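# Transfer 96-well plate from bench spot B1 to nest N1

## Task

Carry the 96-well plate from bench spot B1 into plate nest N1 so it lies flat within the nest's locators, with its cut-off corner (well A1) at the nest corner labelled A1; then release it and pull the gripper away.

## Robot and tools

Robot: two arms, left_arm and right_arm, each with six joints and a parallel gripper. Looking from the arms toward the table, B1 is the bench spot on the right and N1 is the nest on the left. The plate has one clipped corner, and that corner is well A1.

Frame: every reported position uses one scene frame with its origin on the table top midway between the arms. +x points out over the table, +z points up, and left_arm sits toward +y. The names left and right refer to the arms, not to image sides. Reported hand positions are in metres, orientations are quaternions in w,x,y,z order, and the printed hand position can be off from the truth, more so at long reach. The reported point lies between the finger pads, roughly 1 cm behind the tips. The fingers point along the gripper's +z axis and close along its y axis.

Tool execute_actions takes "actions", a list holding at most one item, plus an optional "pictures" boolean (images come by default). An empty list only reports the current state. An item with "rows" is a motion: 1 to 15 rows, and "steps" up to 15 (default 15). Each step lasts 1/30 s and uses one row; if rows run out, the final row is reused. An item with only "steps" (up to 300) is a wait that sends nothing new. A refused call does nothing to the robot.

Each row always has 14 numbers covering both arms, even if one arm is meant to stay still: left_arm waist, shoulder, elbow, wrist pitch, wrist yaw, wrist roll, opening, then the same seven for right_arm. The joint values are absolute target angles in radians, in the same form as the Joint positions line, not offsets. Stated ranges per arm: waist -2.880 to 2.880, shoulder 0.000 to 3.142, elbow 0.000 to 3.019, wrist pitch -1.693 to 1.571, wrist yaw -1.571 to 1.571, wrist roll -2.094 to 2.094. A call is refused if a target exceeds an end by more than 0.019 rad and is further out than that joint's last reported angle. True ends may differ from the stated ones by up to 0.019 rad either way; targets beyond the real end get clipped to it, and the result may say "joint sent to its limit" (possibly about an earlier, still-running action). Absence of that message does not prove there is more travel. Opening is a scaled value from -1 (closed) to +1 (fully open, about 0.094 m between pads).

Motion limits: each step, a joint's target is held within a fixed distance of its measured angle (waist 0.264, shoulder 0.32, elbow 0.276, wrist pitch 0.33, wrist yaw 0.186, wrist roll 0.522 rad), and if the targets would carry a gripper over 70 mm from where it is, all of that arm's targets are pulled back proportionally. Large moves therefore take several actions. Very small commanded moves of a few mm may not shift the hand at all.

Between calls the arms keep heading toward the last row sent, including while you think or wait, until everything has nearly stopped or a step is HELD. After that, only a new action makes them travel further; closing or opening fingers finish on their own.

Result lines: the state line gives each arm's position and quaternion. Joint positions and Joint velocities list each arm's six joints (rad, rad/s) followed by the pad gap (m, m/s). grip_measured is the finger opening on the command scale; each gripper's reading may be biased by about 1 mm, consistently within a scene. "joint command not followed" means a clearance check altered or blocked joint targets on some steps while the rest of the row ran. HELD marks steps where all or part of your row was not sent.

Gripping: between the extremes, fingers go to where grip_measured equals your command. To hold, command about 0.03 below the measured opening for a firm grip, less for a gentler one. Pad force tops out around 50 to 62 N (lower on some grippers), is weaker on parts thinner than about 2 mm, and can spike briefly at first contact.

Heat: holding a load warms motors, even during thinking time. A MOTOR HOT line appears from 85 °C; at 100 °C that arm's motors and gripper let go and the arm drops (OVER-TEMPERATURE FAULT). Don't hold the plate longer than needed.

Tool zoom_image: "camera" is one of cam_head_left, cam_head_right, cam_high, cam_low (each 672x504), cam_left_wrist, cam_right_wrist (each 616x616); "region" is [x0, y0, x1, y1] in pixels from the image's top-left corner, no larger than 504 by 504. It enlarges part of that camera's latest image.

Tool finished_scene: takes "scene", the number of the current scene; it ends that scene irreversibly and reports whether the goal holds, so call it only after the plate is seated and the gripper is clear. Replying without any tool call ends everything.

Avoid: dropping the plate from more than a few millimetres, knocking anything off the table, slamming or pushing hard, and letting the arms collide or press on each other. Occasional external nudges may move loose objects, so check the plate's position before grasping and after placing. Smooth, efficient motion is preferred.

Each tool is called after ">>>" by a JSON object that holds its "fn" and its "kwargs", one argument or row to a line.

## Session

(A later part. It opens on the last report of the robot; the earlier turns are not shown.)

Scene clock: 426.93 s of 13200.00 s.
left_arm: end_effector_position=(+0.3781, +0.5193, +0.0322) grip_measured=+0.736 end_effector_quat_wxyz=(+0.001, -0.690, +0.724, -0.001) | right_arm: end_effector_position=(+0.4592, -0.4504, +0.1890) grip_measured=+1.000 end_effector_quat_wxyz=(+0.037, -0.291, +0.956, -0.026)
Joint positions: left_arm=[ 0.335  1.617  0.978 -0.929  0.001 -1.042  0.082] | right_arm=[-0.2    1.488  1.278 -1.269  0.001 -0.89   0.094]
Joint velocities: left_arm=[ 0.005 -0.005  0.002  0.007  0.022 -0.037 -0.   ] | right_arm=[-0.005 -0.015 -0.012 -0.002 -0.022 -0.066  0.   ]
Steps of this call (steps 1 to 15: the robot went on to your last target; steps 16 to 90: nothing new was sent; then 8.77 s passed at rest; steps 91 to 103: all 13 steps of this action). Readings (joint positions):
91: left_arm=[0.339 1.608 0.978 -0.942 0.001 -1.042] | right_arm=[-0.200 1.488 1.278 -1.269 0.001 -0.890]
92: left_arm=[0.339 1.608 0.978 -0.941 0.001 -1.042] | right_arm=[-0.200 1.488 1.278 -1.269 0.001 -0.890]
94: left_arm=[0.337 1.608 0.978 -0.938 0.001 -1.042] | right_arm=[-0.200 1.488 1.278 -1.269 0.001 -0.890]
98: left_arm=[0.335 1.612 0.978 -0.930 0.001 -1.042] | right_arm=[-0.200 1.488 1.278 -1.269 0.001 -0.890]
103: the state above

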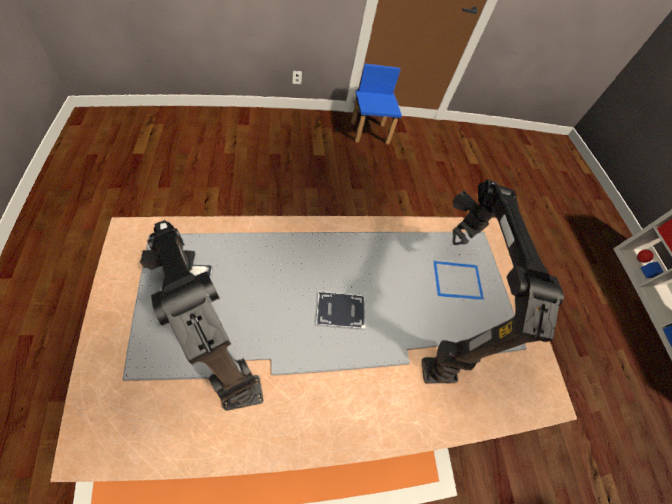

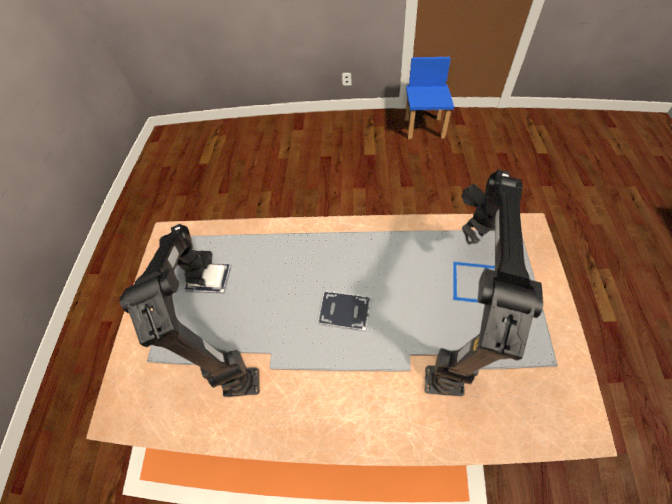

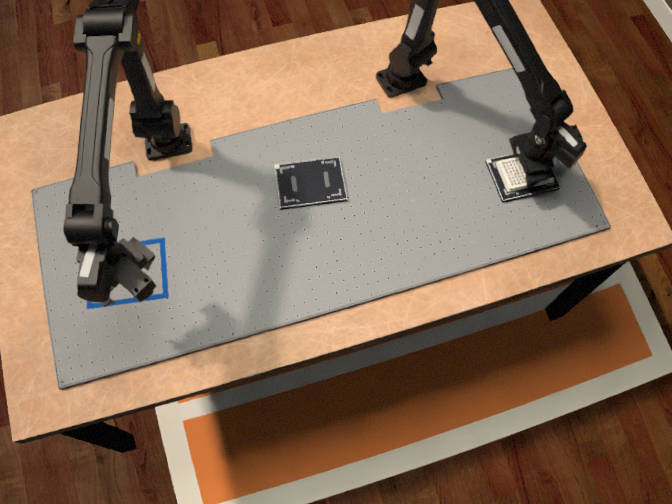

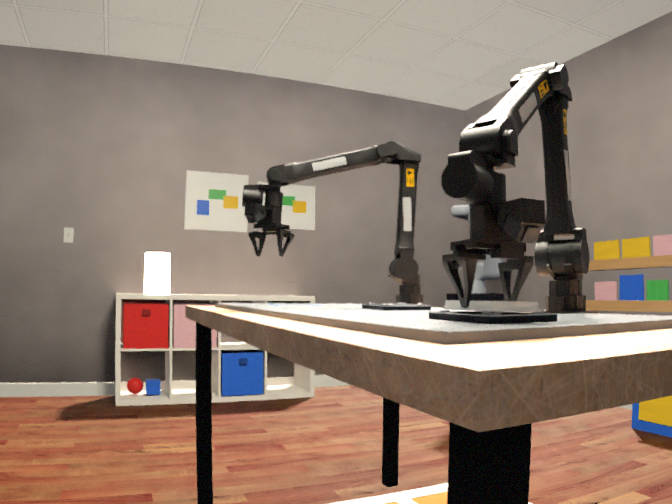

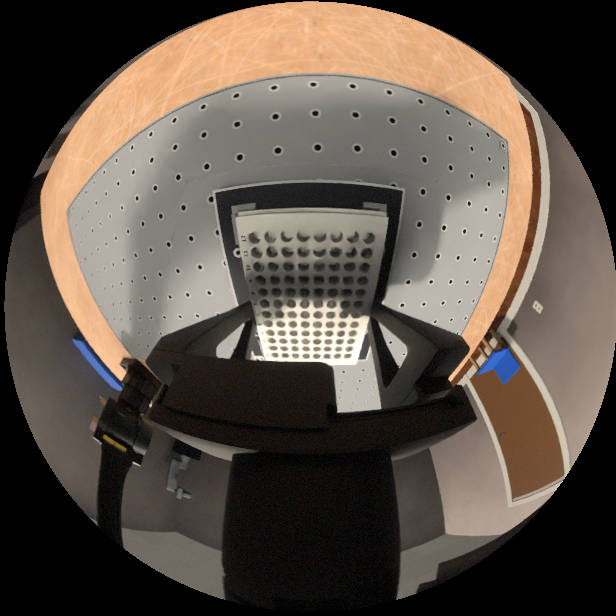

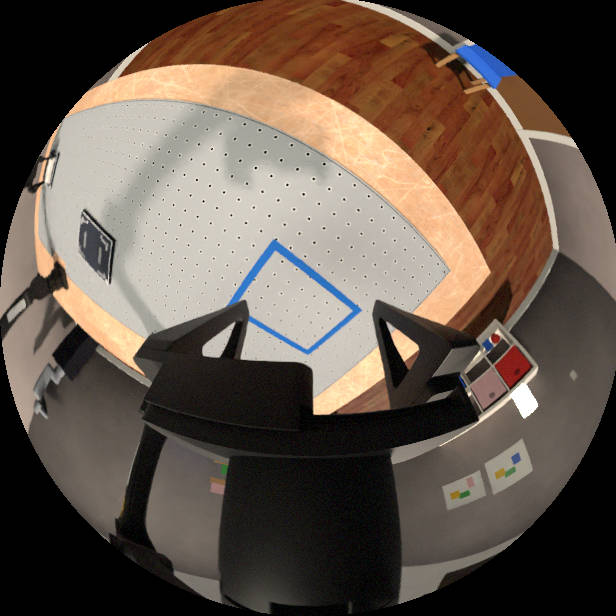

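>>> {"fn": "execute_actions", "kwargs": {
  "actions": []
}}

Scene clock: 443.57 s of 13200.00 s.
left_arm: end_effector_position=(+0.3781, +0.5193, +0.0322) grip_measured=+0.736 end_effector_quat_wxyz=(+0.001, -0.690, +0.724, -0.001) | right_arm: end_effector_position=(+0.4592, -0.4504, +0.1890) grip_measured=+1.000 end_effector_quat_wxyz=(+0.037, -0.291, +0.956, -0.026)
Joint positions: left_arm=[ 0.335  1.617  0.978 -0.929  0.001 -1.042  0.082] | right_arm=[-0.2    1.488  1.278 -1.269  0.001 -0.89   0.094]
Joint velocities: left_arm=[-0.015 -0.005  0.012 -0.017 -0.051 -0.037  0.001] | right_arm=[-0.015 -0.015 -0.007 -0.007  0.007  0.037  0.   ]
Steps of this call (steps 1 to 15: the robot went on to your last target; steps 16 to 90: nothing new was sent; then 13.63 s passed at rest). Readings (joint positions):
1: left_arm=[0.335 1.617 0.978 -0.929 0.001 -1.042] | right_arm=[-0.200 1.488 1.278 -1.269 0.001 -0.890]
2: left_arm=[0.335 1.617 0.978 -0.929 0.001 -1.042] | right_arm=[-0.200 1.488 1.278 -1.269 0.001 -0.890]
4: left_arm=[0.335 1.617 0.978 -0.929 0.001 -1.042] | right_arm=[-0.200 1.488 1.278 -1.269 0.001 -0.890]
8: left_arm=[0.335 1.617 0.978 -0.929 0.001 -1.042] | right_arm=[-0.200 1.488 1.278 -1.269 0.001 -0.890]
90: the state above
All arms were judged still, so your last target was given up. Only a new action makes them travel on or press farther. Fingers that are still opening or closing keep moving.

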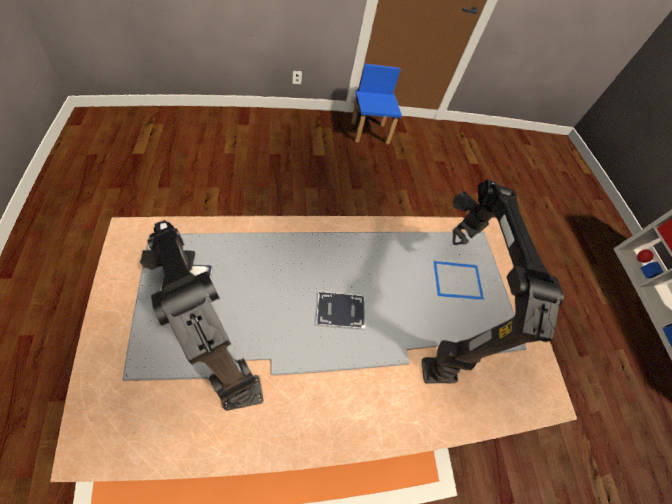

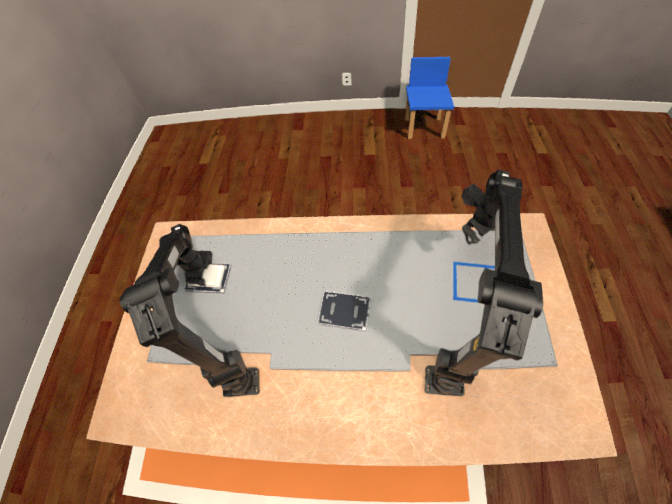

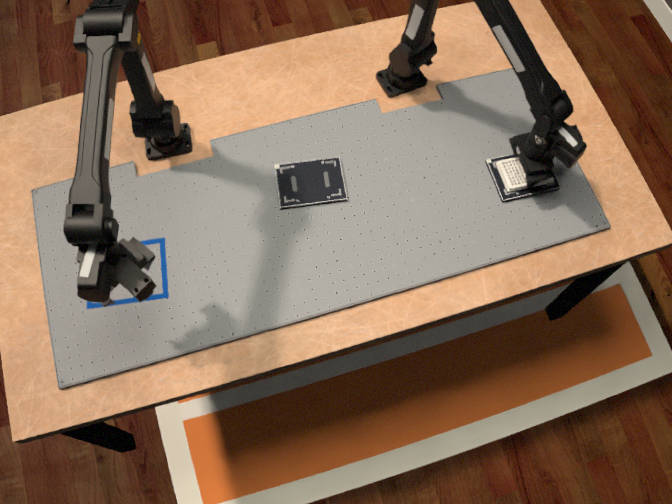

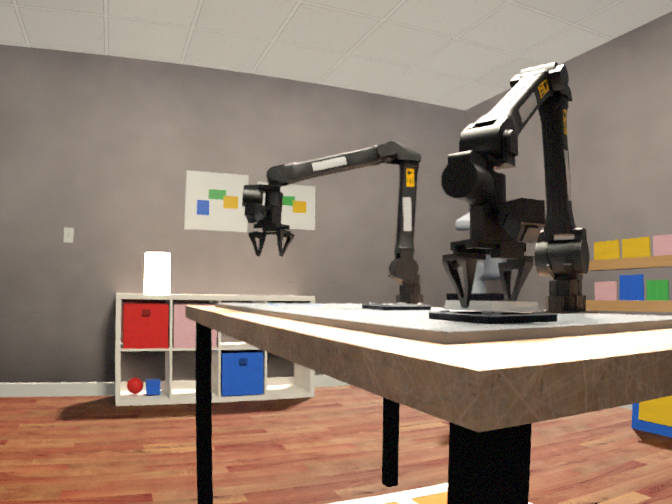

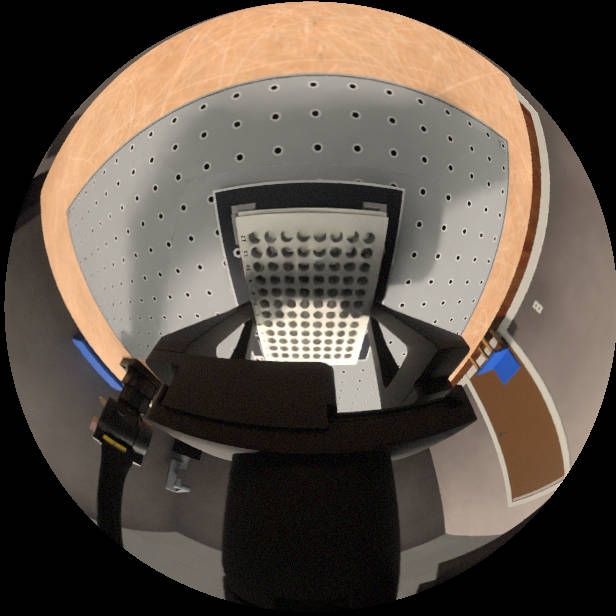

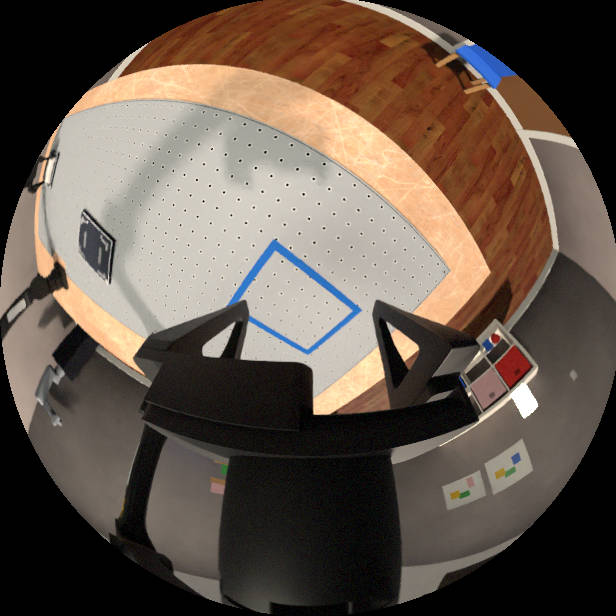

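>>> {"fn": "execute_actions", "kwargs": {
  "actions": [
    {"rows":[[0.335,1.629,0.973,-0.93,0,-1.05,0.70,-0.2,1.48,1.27,-1.28,0,-0.905,1],[0.338,1.629,0.973,-0.94,0,-1.056,0.70,-0.2,1.48,1.27,-1.28,0,-0.905,1],[0.340,1.629,0.973,-0.948,0,-1.060,0.70,-0.2,1.48,1.27,-1.28,0,-0.905,1]],"steps":15}
  ]
}}

>>> {"fn": "zoom_image", "kwargs": {
  "camera": "cam_left_wrist",
  "region": [200, 160, 420, 380]
}}

Scene clock: 449.53 s of 13200.00 s.
left_arm: end_effector_position=(+0.3765, +0.5184, +0.0322) grip_measured=+0.736 end_effector_quat_wxyz=(-0.002, -0.694, +0.720, +0.000) | right_arm: end_effector_position=(+0.4592, -0.4504, +0.1890) grip_measured=+1.000 end_effector_quat_wxyz=(+0.037, -0.291, +0.956, -0.026)
Joint positions: left_arm=[ 0.335  1.617  0.978 -0.937  0.001 -1.053  0.082] | right_arm=[-0.2    1.488  1.278 -1.269  0.001 -0.89   0.094]
Joint velocities: left_arm=[-0.005 -0.005 -0.017 -0.002 -0.051  0.037 -0.   ] | right_arm=[-0.024 -0.034 -0.022 -0.012 -0.022 -0.037  0.   ]
Steps of this call (steps 1 to 90: nothing new was sent; then 2.47 s passed at rest; steps 91 to 105: all 15 steps of this action). Readings (joint positions):
91: left_arm=[0.335 1.617 0.978 -0.929 0.001 -1.042] | right_arm=[-0.200 1.488 1.278 -1.269 0.001 -0.890]
92: left_arm=[0.335 1.617 0.978 -0.929 0.001 -1.043] | right_arm=[-0.200 1.488 1.278 -1.269 0.001 -0.890]
94: left_arm=[0.335 1.617 0.978 -0.932 0.001 -1.047] | right_arm=[-0.200 1.488 1.278 -1.269 0.001 -0.890]
98: left_arm=[0.335 1.617 0.978 -0.937 0.001 -1.050] | right_arm=[-0.200 1.488 1.278 -1.269 0.001 -0.890]
105: the state above

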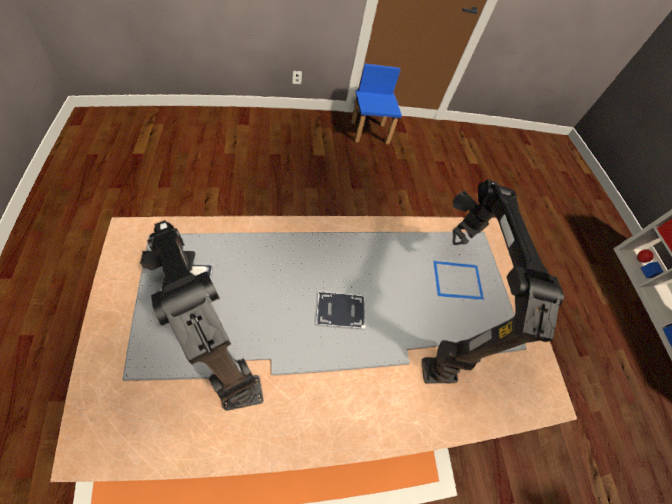

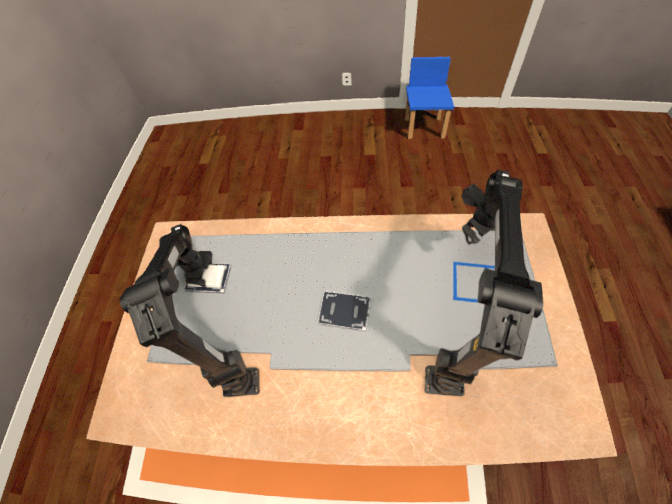

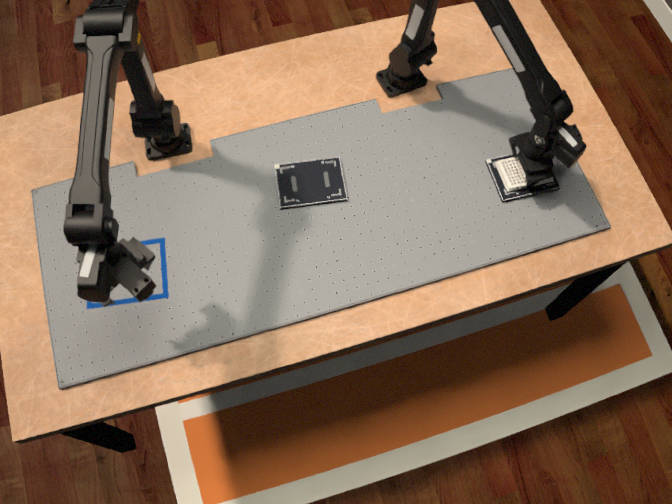

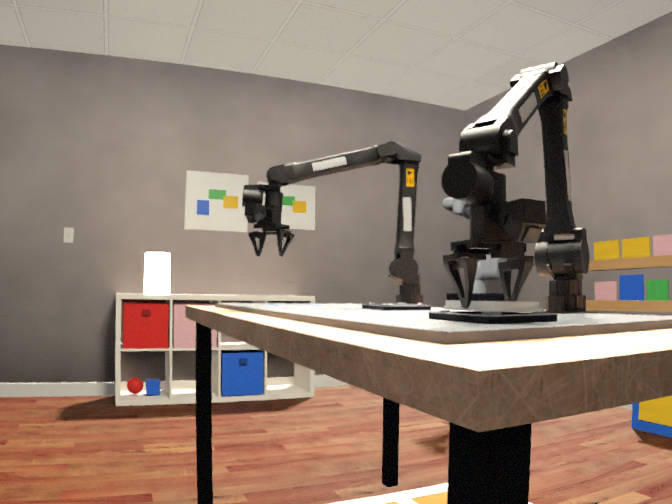

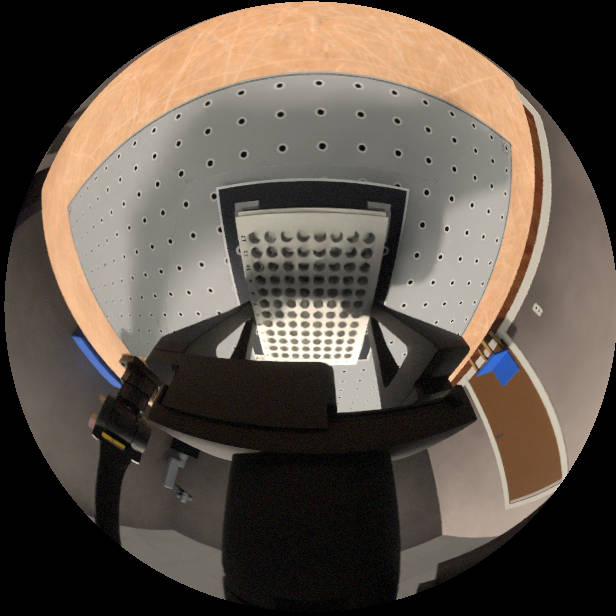

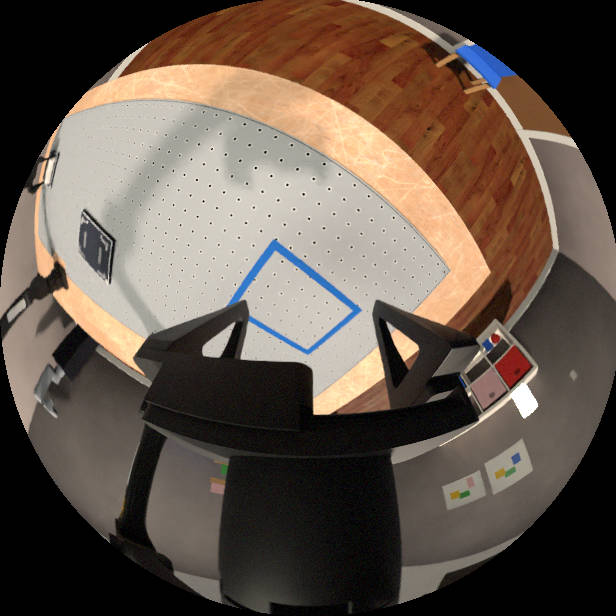

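Region (200, 160, 420, 380) of cam_left_wrist's 616x616 image, scaled by 2.291, with more detail than that image has.

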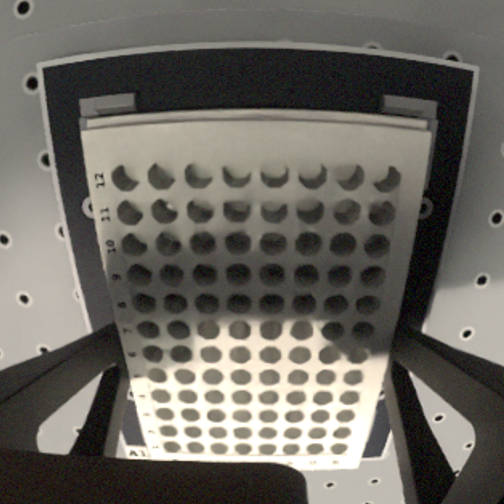

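>>> {"fn": "execute_actions", "kwargs": {
  "actions": [
    {"rows":[[0.341,1.630,0.973,-0.935,0,-1.060,0.70,-0.2,1.48,1.27,-1.28,0,-0.905,1],[0.342,1.631,0.973,-0.925,0,-1.060,0.70,-0.2,1.48,1.27,-1.28,0,-0.905,1],[0.342,1.632,0.973,-0.921,0,-1.060,0.70,-0.2,1.48,1.27,-1.28,0,-0.905,1],[0.342,1.633,0.973,-0.919,0,-1.060,0.70,-0.2,1.48,1.27,-1.28,0,-0.905,1],[0.342,1.634,0.973,-0.919,0,-1.060,0.70,-0.2,1.48,1.27,-1.28,0,-0.905,1],[0.342,1.635,0.973,-0.919,0,-1.060,0.70,-0.2,1.48,1.27,-1.28,0,-0.905,1],[0.342,1.636,0.973,-0.919,0,-1.060,0.70,-0.2,1.48,1.27,-1.28,0,-0.905,1]],"steps":15}
  ]
}}

>>> {"fn": "zoom_image", "kwargs": {
  "camera": "cam_left_wrist",
  "region": [200, 160, 420, 380]
}}

>>> {"fn": "zoom_image", "kwargs": {
  "camera": "cam_low",
  "region": [420, 250, 570, 340]
}}

Scene clock: 459.50 s of 13200.00 s.
left_arm: end_effector_position=(+0.3770, +0.5187, +0.0301) grip_measured=+0.736 end_effector_quat_wxyz=(-0.003, -0.694, +0.720, +0.000) | right_arm: end_effector_position=(+0.4592, -0.4504, +0.1890) grip_measured=+1.000 end_effector_quat_wxyz=(+0.037, -0.291, +0.956, -0.026)
Joint positions: left_arm=[ 0.335  1.622  0.978 -0.932  0.001 -1.053  0.082] | right_arm=[-0.2    1.488  1.278 -1.269  0.001 -0.89   0.094]
Joint velocities: left_arm=[ 0.005 -0.005  0.002  0.002  0.037  0.022 -0.001] | right_arm=[-0.005 -0.005  0.007 -0.007 -0.051 -0.051  0.   ]
Steps of this call (steps 1 to 15: the robot went on to your last target; steps 16 to 90: nothing new was sent; then 6.47 s passed at rest; steps 91 to 105: all 15 steps of this action). Readings (joint positions):
91: left_arm=[0.335 1.617 0.978 -0.937 0.001 -1.053] | right_arm=[-0.200 1.488 1.278 -1.269 0.001 -0.890]
92: left_arm=[0.335 1.617 0.978 -0.937 0.001 -1.053] | right_arm=[-0.200 1.488 1.278 -1.269 0.001 -0.890]
94: left_arm=[0.335 1.617 0.978 -0.936 0.001 -1.053] | right_arm=[-0.200 1.488 1.278 -1.269 0.001 -0.890]
98: left_arm=[0.335 1.620 0.978 -0.934 0.001 -1.053] | right_arm=[-0.200 1.488 1.278 -1.269 0.001 -0.890]
105: the state above

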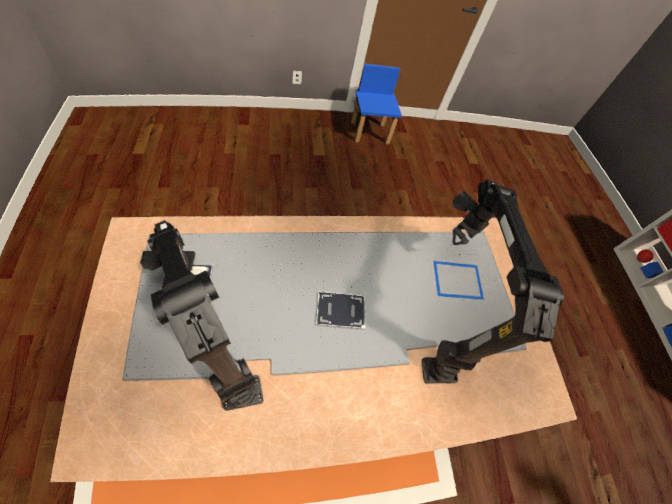

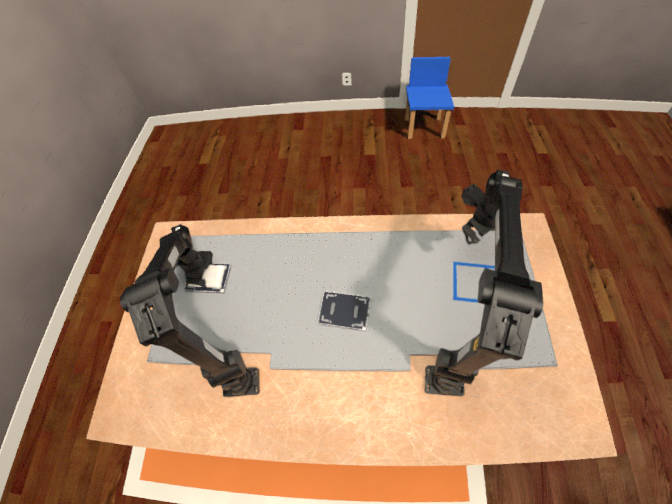

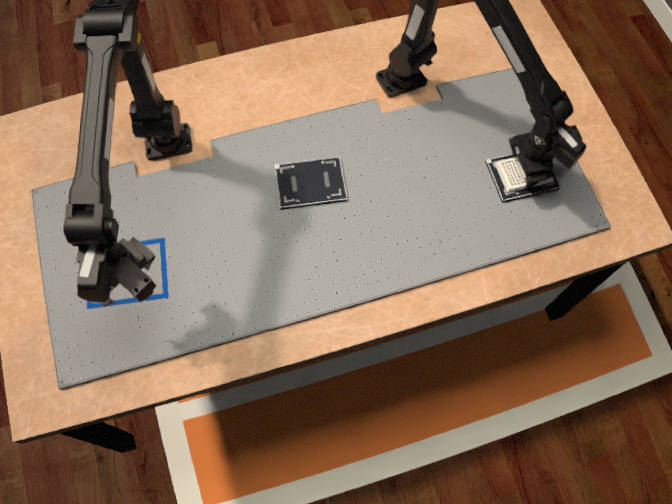

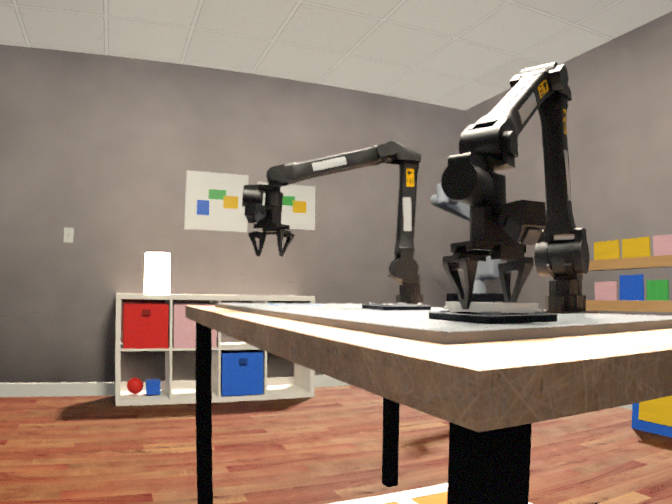

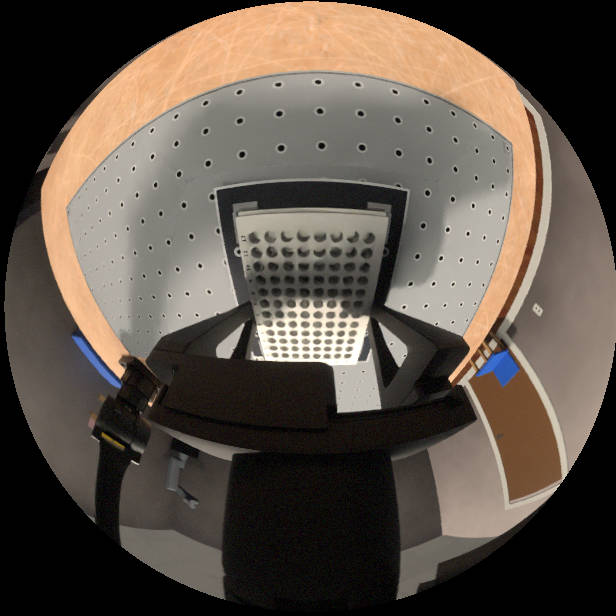

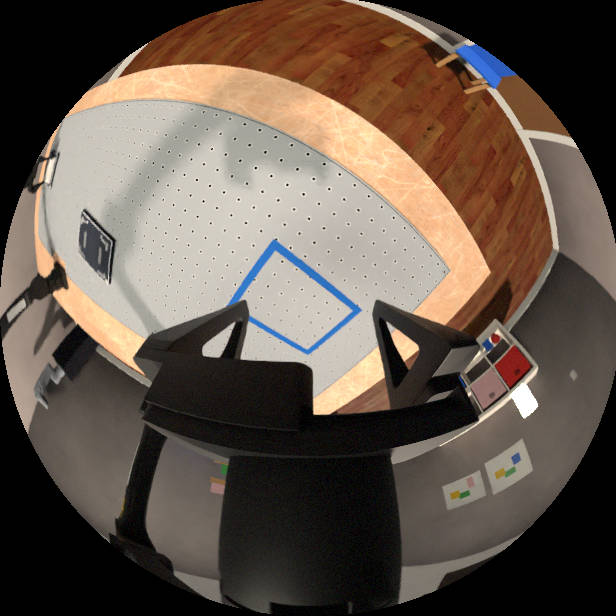

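Region (200, 160, 420, 380) of cam_left_wrist's 616x616 image, scaled by 2.291, with more detail than that image has.

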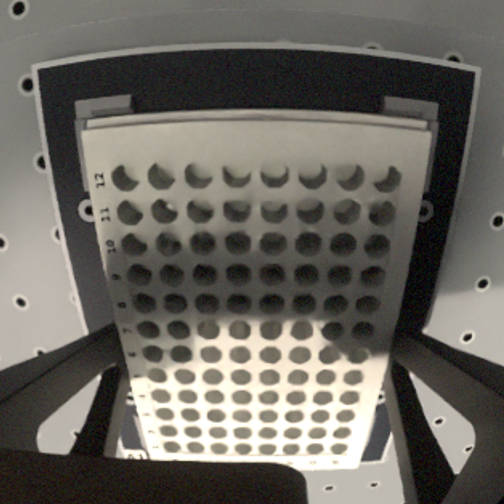

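Region (420, 250, 570, 340) of cam_low's 672x504 image, scaled by 3.360, with more detail than that image has; it fills the top 302 rows of this view, and the rest is white.

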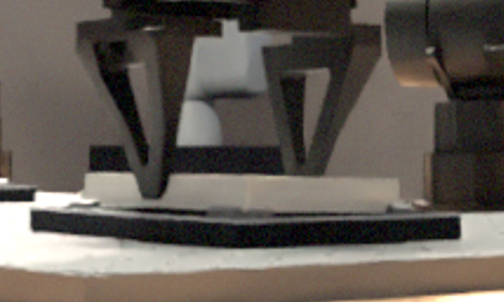

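>>> {"fn": "execute_actions", "kwargs": {
  "actions": [
    {"rows":[[0.342,1.637,0.973,-0.919,0,-1.060,0.70,-0.2,1.48,1.27,-1.28,0,-0.905,1],[0.342,1.638,0.973,-0.918,0,-1.060,0.70,-0.2,1.48,1.27,-1.28,0,-0.905,1],[0.342,1.639,0.973,-0.918,0,-1.060,0.70,-0.2,1.48,1.27,-1.28,0,-0.905,1],[0.342,1.640,0.973,-0.917,0,-1.060,0.70,-0.2,1.48,1.27,-1.28,0,-0.905,1],[0.342,1.641,0.973,-0.917,0,-1.060,0.70,-0.2,1.48,1.27,-1.28,0,-0.905,1],[0.342,1.642,0.973,-0.916,0,-1.060,0.70,-0.2,1.48,1.27,-1.28,0,-0.905,1],[0.342,1.643,0.973,-0.916,0,-1.060,0.70,-0.2,1.48,1.27,-1.28,0,-0.905,1],[0.342,1.644,0.973,-0.916,0,-1.060,0.70,-0.2,1.48,1.27,-1.28,0,-0.905,1]],"steps":15}
  ]
}}

>>> {"fn": "zoom_image", "kwargs": {
  "camera": "cam_left_wrist",
  "region": [200, 160, 420, 380]
}}

>>> {"fn": "zoom_image", "kwargs": {
  "camera": "cam_low",
  "region": [420, 250, 570, 340]
}}

Scene clock: 466.50 s of 13200.00 s.
left_arm: end_effector_position=(+0.3770, +0.5187, +0.0300) grip_measured=+0.736 end_effector_quat_wxyz=(-0.003, -0.694, +0.720, +0.000) | right_arm: end_effector_position=(+0.4592, -0.4504, +0.1890) grip_measured=+1.000 end_effector_quat_wxyz=(+0.037, -0.291, +0.956, -0.026)
Joint positions: left_arm=[ 0.335  1.622  0.978 -0.932  0.001 -1.053  0.082] | right_arm=[-0.2    1.488  1.278 -1.269  0.001 -0.89   0.094]
Joint velocities: left_arm=[ 0.005  0.005  0.007 -0.012 -0.022 -0.007 -0.   ] | right_arm=[-0.015 -0.005 -0.012  0.002  0.022  0.007  0.   ]
Steps of this call (steps 1 to 15: the robot went on to your last target; steps 16 to 90: nothing new was sent; then 3.50 s passed at rest; steps 91 to 105: all 15 steps of this action). Readings (joint positions):
91: left_arm=[0.335 1.622 0.978 -0.932 0.001 -1.053] | right_arm=[-0.200 1.488 1.278 -1.269 0.001 -0.890]
92: left_arm=[0.335 1.622 0.978 -0.932 0.001 -1.053] | right_arm=[-0.200 1.488 1.278 -1.269 0.001 -0.890]
94: left_arm=[0.335 1.622 0.978 -0.932 0.001 -1.053] | right_arm=[-0.200 1.488 1.278 -1.269 0.001 -0.890]
98: left_arm=[0.335 1.622 0.978 -0.932 0.001 -1.053] | right_arm=[-0.200 1.488 1.278 -1.269 0.001 -0.890]
105: the state above

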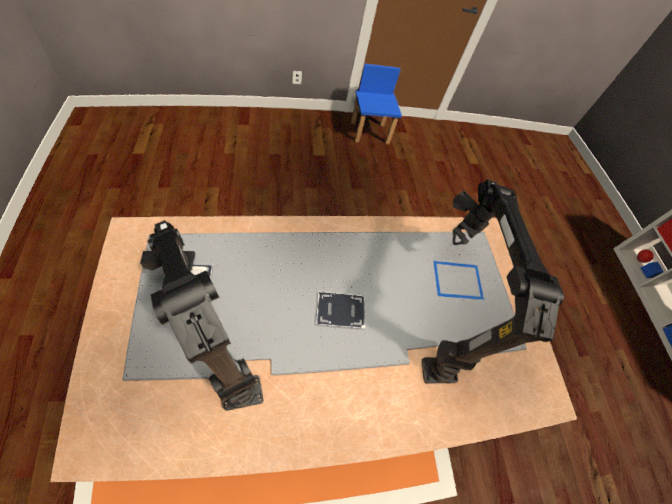

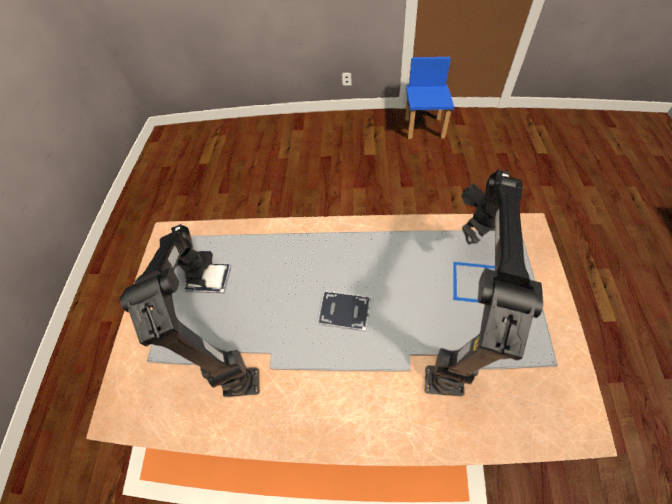

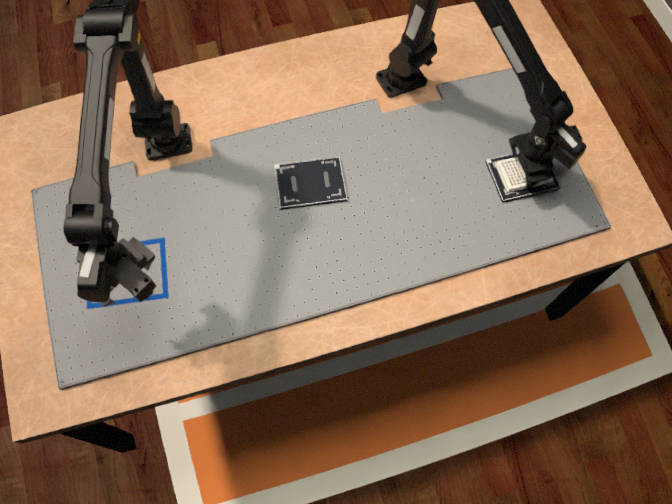

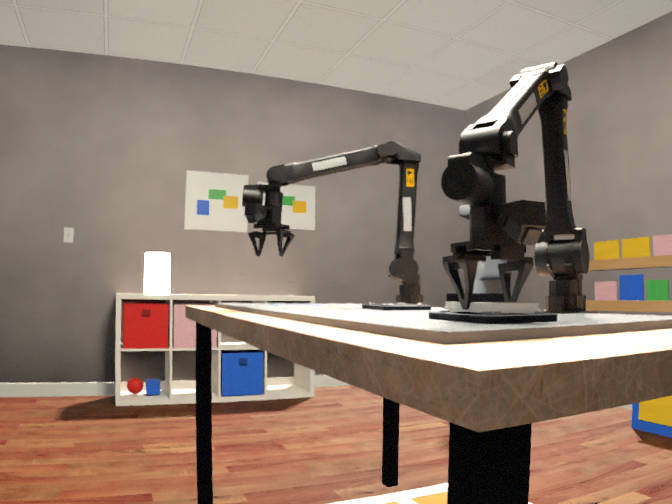

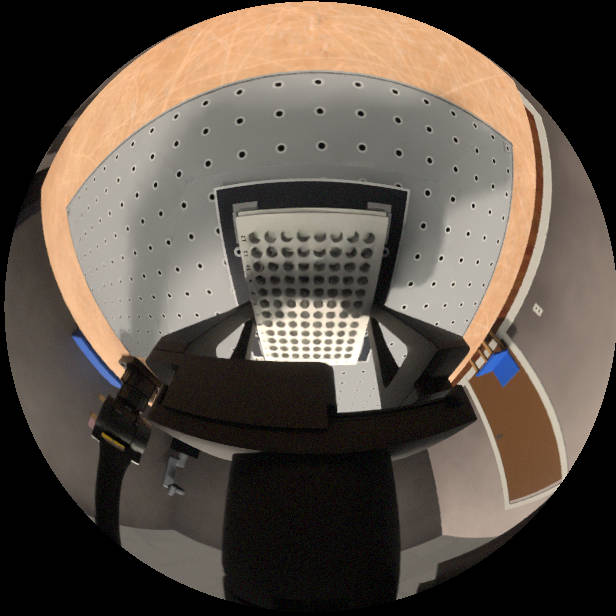

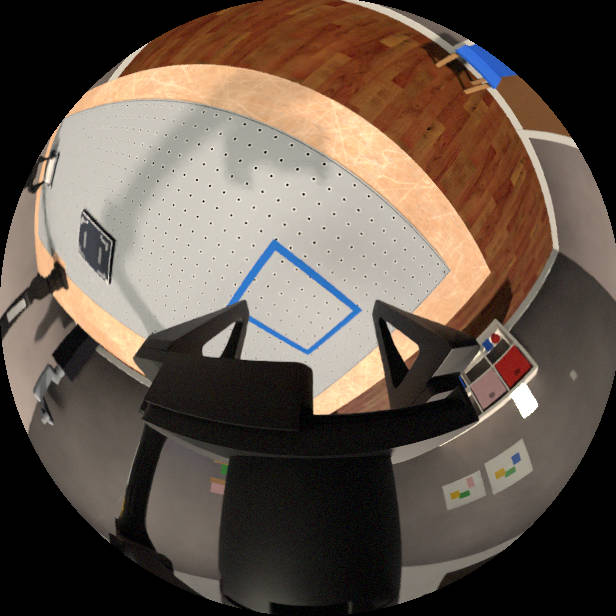

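Region (200, 160, 420, 380) of cam_left_wrist's 616x616 image, scaled by 2.291, with more detail than that image has.

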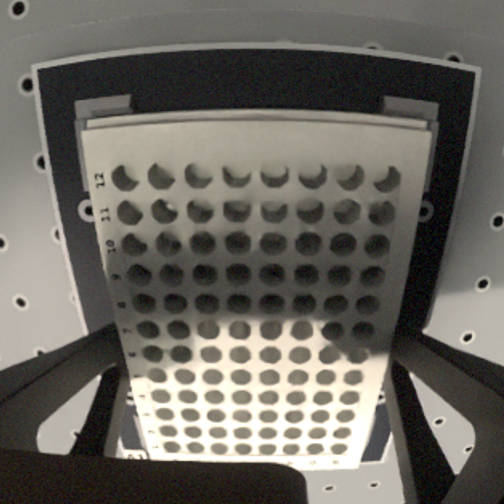

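Region (420, 250, 570, 340) of cam_low's 672x504 image, scaled by 3.360, with more detail than that image has; it fills the top 302 rows of this view, and the rest is white.

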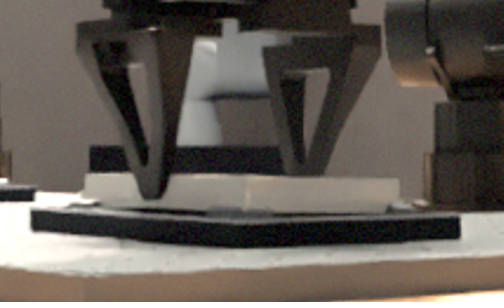

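>>> {"fn": "zoom_image", "kwargs": {
  "camera": "cam_left_wrist",
  "region": [220, 190, 300, 250]
}}

>>> {"fn": "zoom_image", "kwargs": {
  "camera": "cam_high",
  "region": [480, 145, 550, 205]
}}

>>> {"fn": "zoom_image", "kwargs": {
  "camera": "cam_low",
  "region": [425, 295, 505, 330]
}}

Region (220, 190, 300, 250) of cam_left_wrist's 616x616 image, scaled by 6.300, with more detail than that image has; it fills the top 378 rows of this view, and the rest is white.

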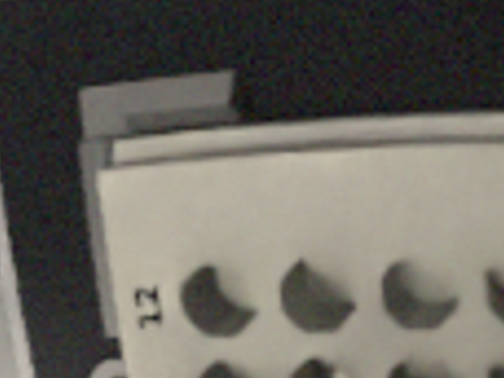

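Region (480, 145, 550, 205) of cam_high's 672x504 image, scaled by 7.200, with more detail than that image has; it fills the top 432 rows of this view, and the rest is white.

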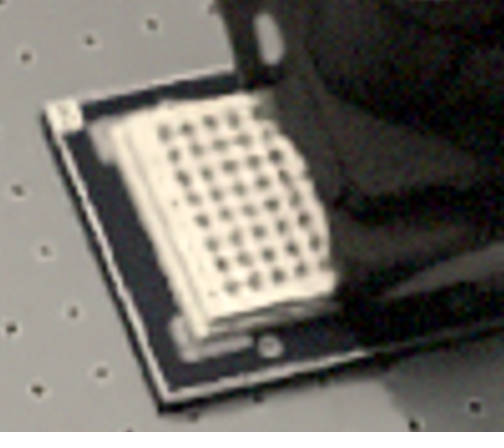

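Region (425, 295, 505, 330) of cam_low's 672x504 image, scaled by 6.300, with more detail than that image has; it fills the top 220 rows of this view, and the rest is white.

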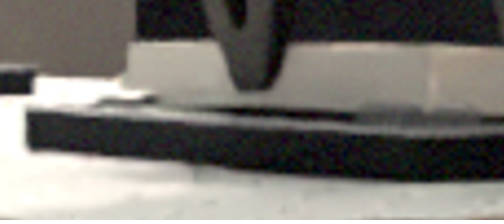

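>>> {"fn": "execute_actions", "kwargs": {
  "actions": [
    {"rows":[[0.342,1.625,0.973,-0.916,0,-1.060,0.70,-0.2,1.48,1.27,-1.28,0,-0.905,1],[0.343,1.612,0.973,-0.916,0,-1.060,0.70,-0.2,1.48,1.27,-1.28,0,-0.905,1],[0.344,1.612,0.973,-0.915,0,-1.060,0.70,-0.2,1.48,1.27,-1.28,0,-0.905,1],[0.345,1.612,0.973,-0.915,0,-1.060,0.70,-0.2,1.48,1.27,-1.28,0,-0.905,1],[0.346,1.612,0.973,-0.915,0,-1.060,0.70,-0.2,1.48,1.27,-1.28,0,-0.905,1]],"steps":15}
  ],
  "pictures": false
}}

Scene clock: 477.53 s of 13200.00 s.
left_arm: end_effector_position=(+0.3770, +0.5187, +0.0300) grip_measured=+0.736 end_effector_quat_wxyz=(-0.003, -0.694, +0.720, +0.000) | right_arm: end_effector_position=(+0.4592, -0.4504, +0.1890) grip_measured=+1.000 end_effector_quat_wxyz=(+0.037, -0.291, +0.956, -0.026)
Joint positions: left_arm=[ 0.335  1.622  0.978 -0.932  0.001 -1.053  0.082] | right_arm=[-0.2    1.488  1.278 -1.269  0.001 -0.89   0.094]
Joint velocities: left_arm=[ 0.005  0.005 -0.002 -0.002 -0.022  0.007  0.   ] | right_arm=[-0.005 -0.015 -0.002 -0.002 -0.051 -0.007  0.   ]
Steps of this call (steps 1 to 15: the robot went on to your last target; steps 16 to 90: nothing new was sent; then 7.53 s passed at rest; steps 91 to 105: all 15 steps of this action). Readings (joint positions):
91: left_arm=[0.335 1.622 0.978 -0.932 0.001 -1.053] | right_arm=[-0.200 1.488 1.278 -1.269 0.001 -0.890]
92: left_arm=[0.335 1.622 0.978 -0.932 0.001 -1.053] | right_arm=[-0.200 1.488 1.278 -1.269 0.001 -0.890]
94: left_arm=[0.335 1.622 0.978 -0.932 0.001 -1.053] | right_arm=[-0.200 1.488 1.278 -1.269 0.001 -0.890]
98: left_arm=[0.335 1.622 0.978 -0.932 0.001 -1.053] | right_arm=[-0.200 1.488 1.278 -1.269 0.001 -0.890]
105: the state above

>>> {"fn": "execute_actions", "kwargs": {
  "actions": [
    {"rows":[[0.346,1.604,0.973,-0.915,0,-1.060,0.70,-0.2,1.48,1.27,-1.28,0,-0.905,1],[0.346,1.600,0.973,-0.915,0,-1.060,0.70,-0.2,1.48,1.27,-1.28,0,-0.905,1],[0.346,1.597,0.973,-0.915,0,-1.060,0.70,-0.2,1.48,1.27,-1.28,0,-0.905,1],[0.347,1.595,0.973,-0.915,0,-1.060,0.70,-0.2,1.48,1.27,-1.28,0,-0.905,1],[0.348,1.594,0.973,-0.915,0,-1.060,0.70,-0.2,1.48,1.27,-1.28,0,-0.905,1]],"steps":15}
  ],
  "pictures": false
}}

Scene clock: 483.17 s of 13200.00 s.
left_arm: end_effector_position=(+0.3769, +0.5188, +0.0300) grip_measured=+0.736 end_effector_quat_wxyz=(-0.003, -0.694, +0.720, +0.000) | right_arm: end_effector_position=(+0.4592, -0.4504, +0.1890) grip_measured=+1.000 end_effector_quat_wxyz=(+0.037, -0.291, +0.956, -0.026)
Joint positions: left_arm=[ 0.335  1.622  0.978 -0.932  0.001 -1.053  0.082] | right_arm=[-0.2    1.488  1.278 -1.269  0.001 -0.89   0.094]
Joint velocities: left_arm=[-0.005 -0.015  0.002 -0.007 -0.007  0.007  0.001] | right_arm=[-0.015 -0.005  0.012  0.012 -0.022 -0.022  0.   ]
Steps of this call (steps 1 to 15: the robot went on to your last target; steps 16 to 90: nothing new was sent; then 2.13 s passed at rest; steps 91 to 105: all 15 steps of this action). Readings (joint positions):
91: left_arm=[0.335 1.622 0.978 -0.932 0.001 -1.053] | right_arm=[-0.200 1.488 1.278 -1.269 0.001 -0.890]
92: left_arm=[0.335 1.622 0.978 -0.932 0.001 -1.053] | right_arm=[-0.200 1.488 1.278 -1.269 0.001 -0.890]
94: left_arm=[0.335 1.622 0.978 -0.932 0.001 -1.053] | right_arm=[-0.200 1.488 1.278 -1.269 0.001 -0.890]
98: left_arm=[0.335 1.622 0.978 -0.932 0.001 -1.053] | right_arm=[-0.200 1.488 1.278 -1.269 0.001 -0.890]
105: the state above


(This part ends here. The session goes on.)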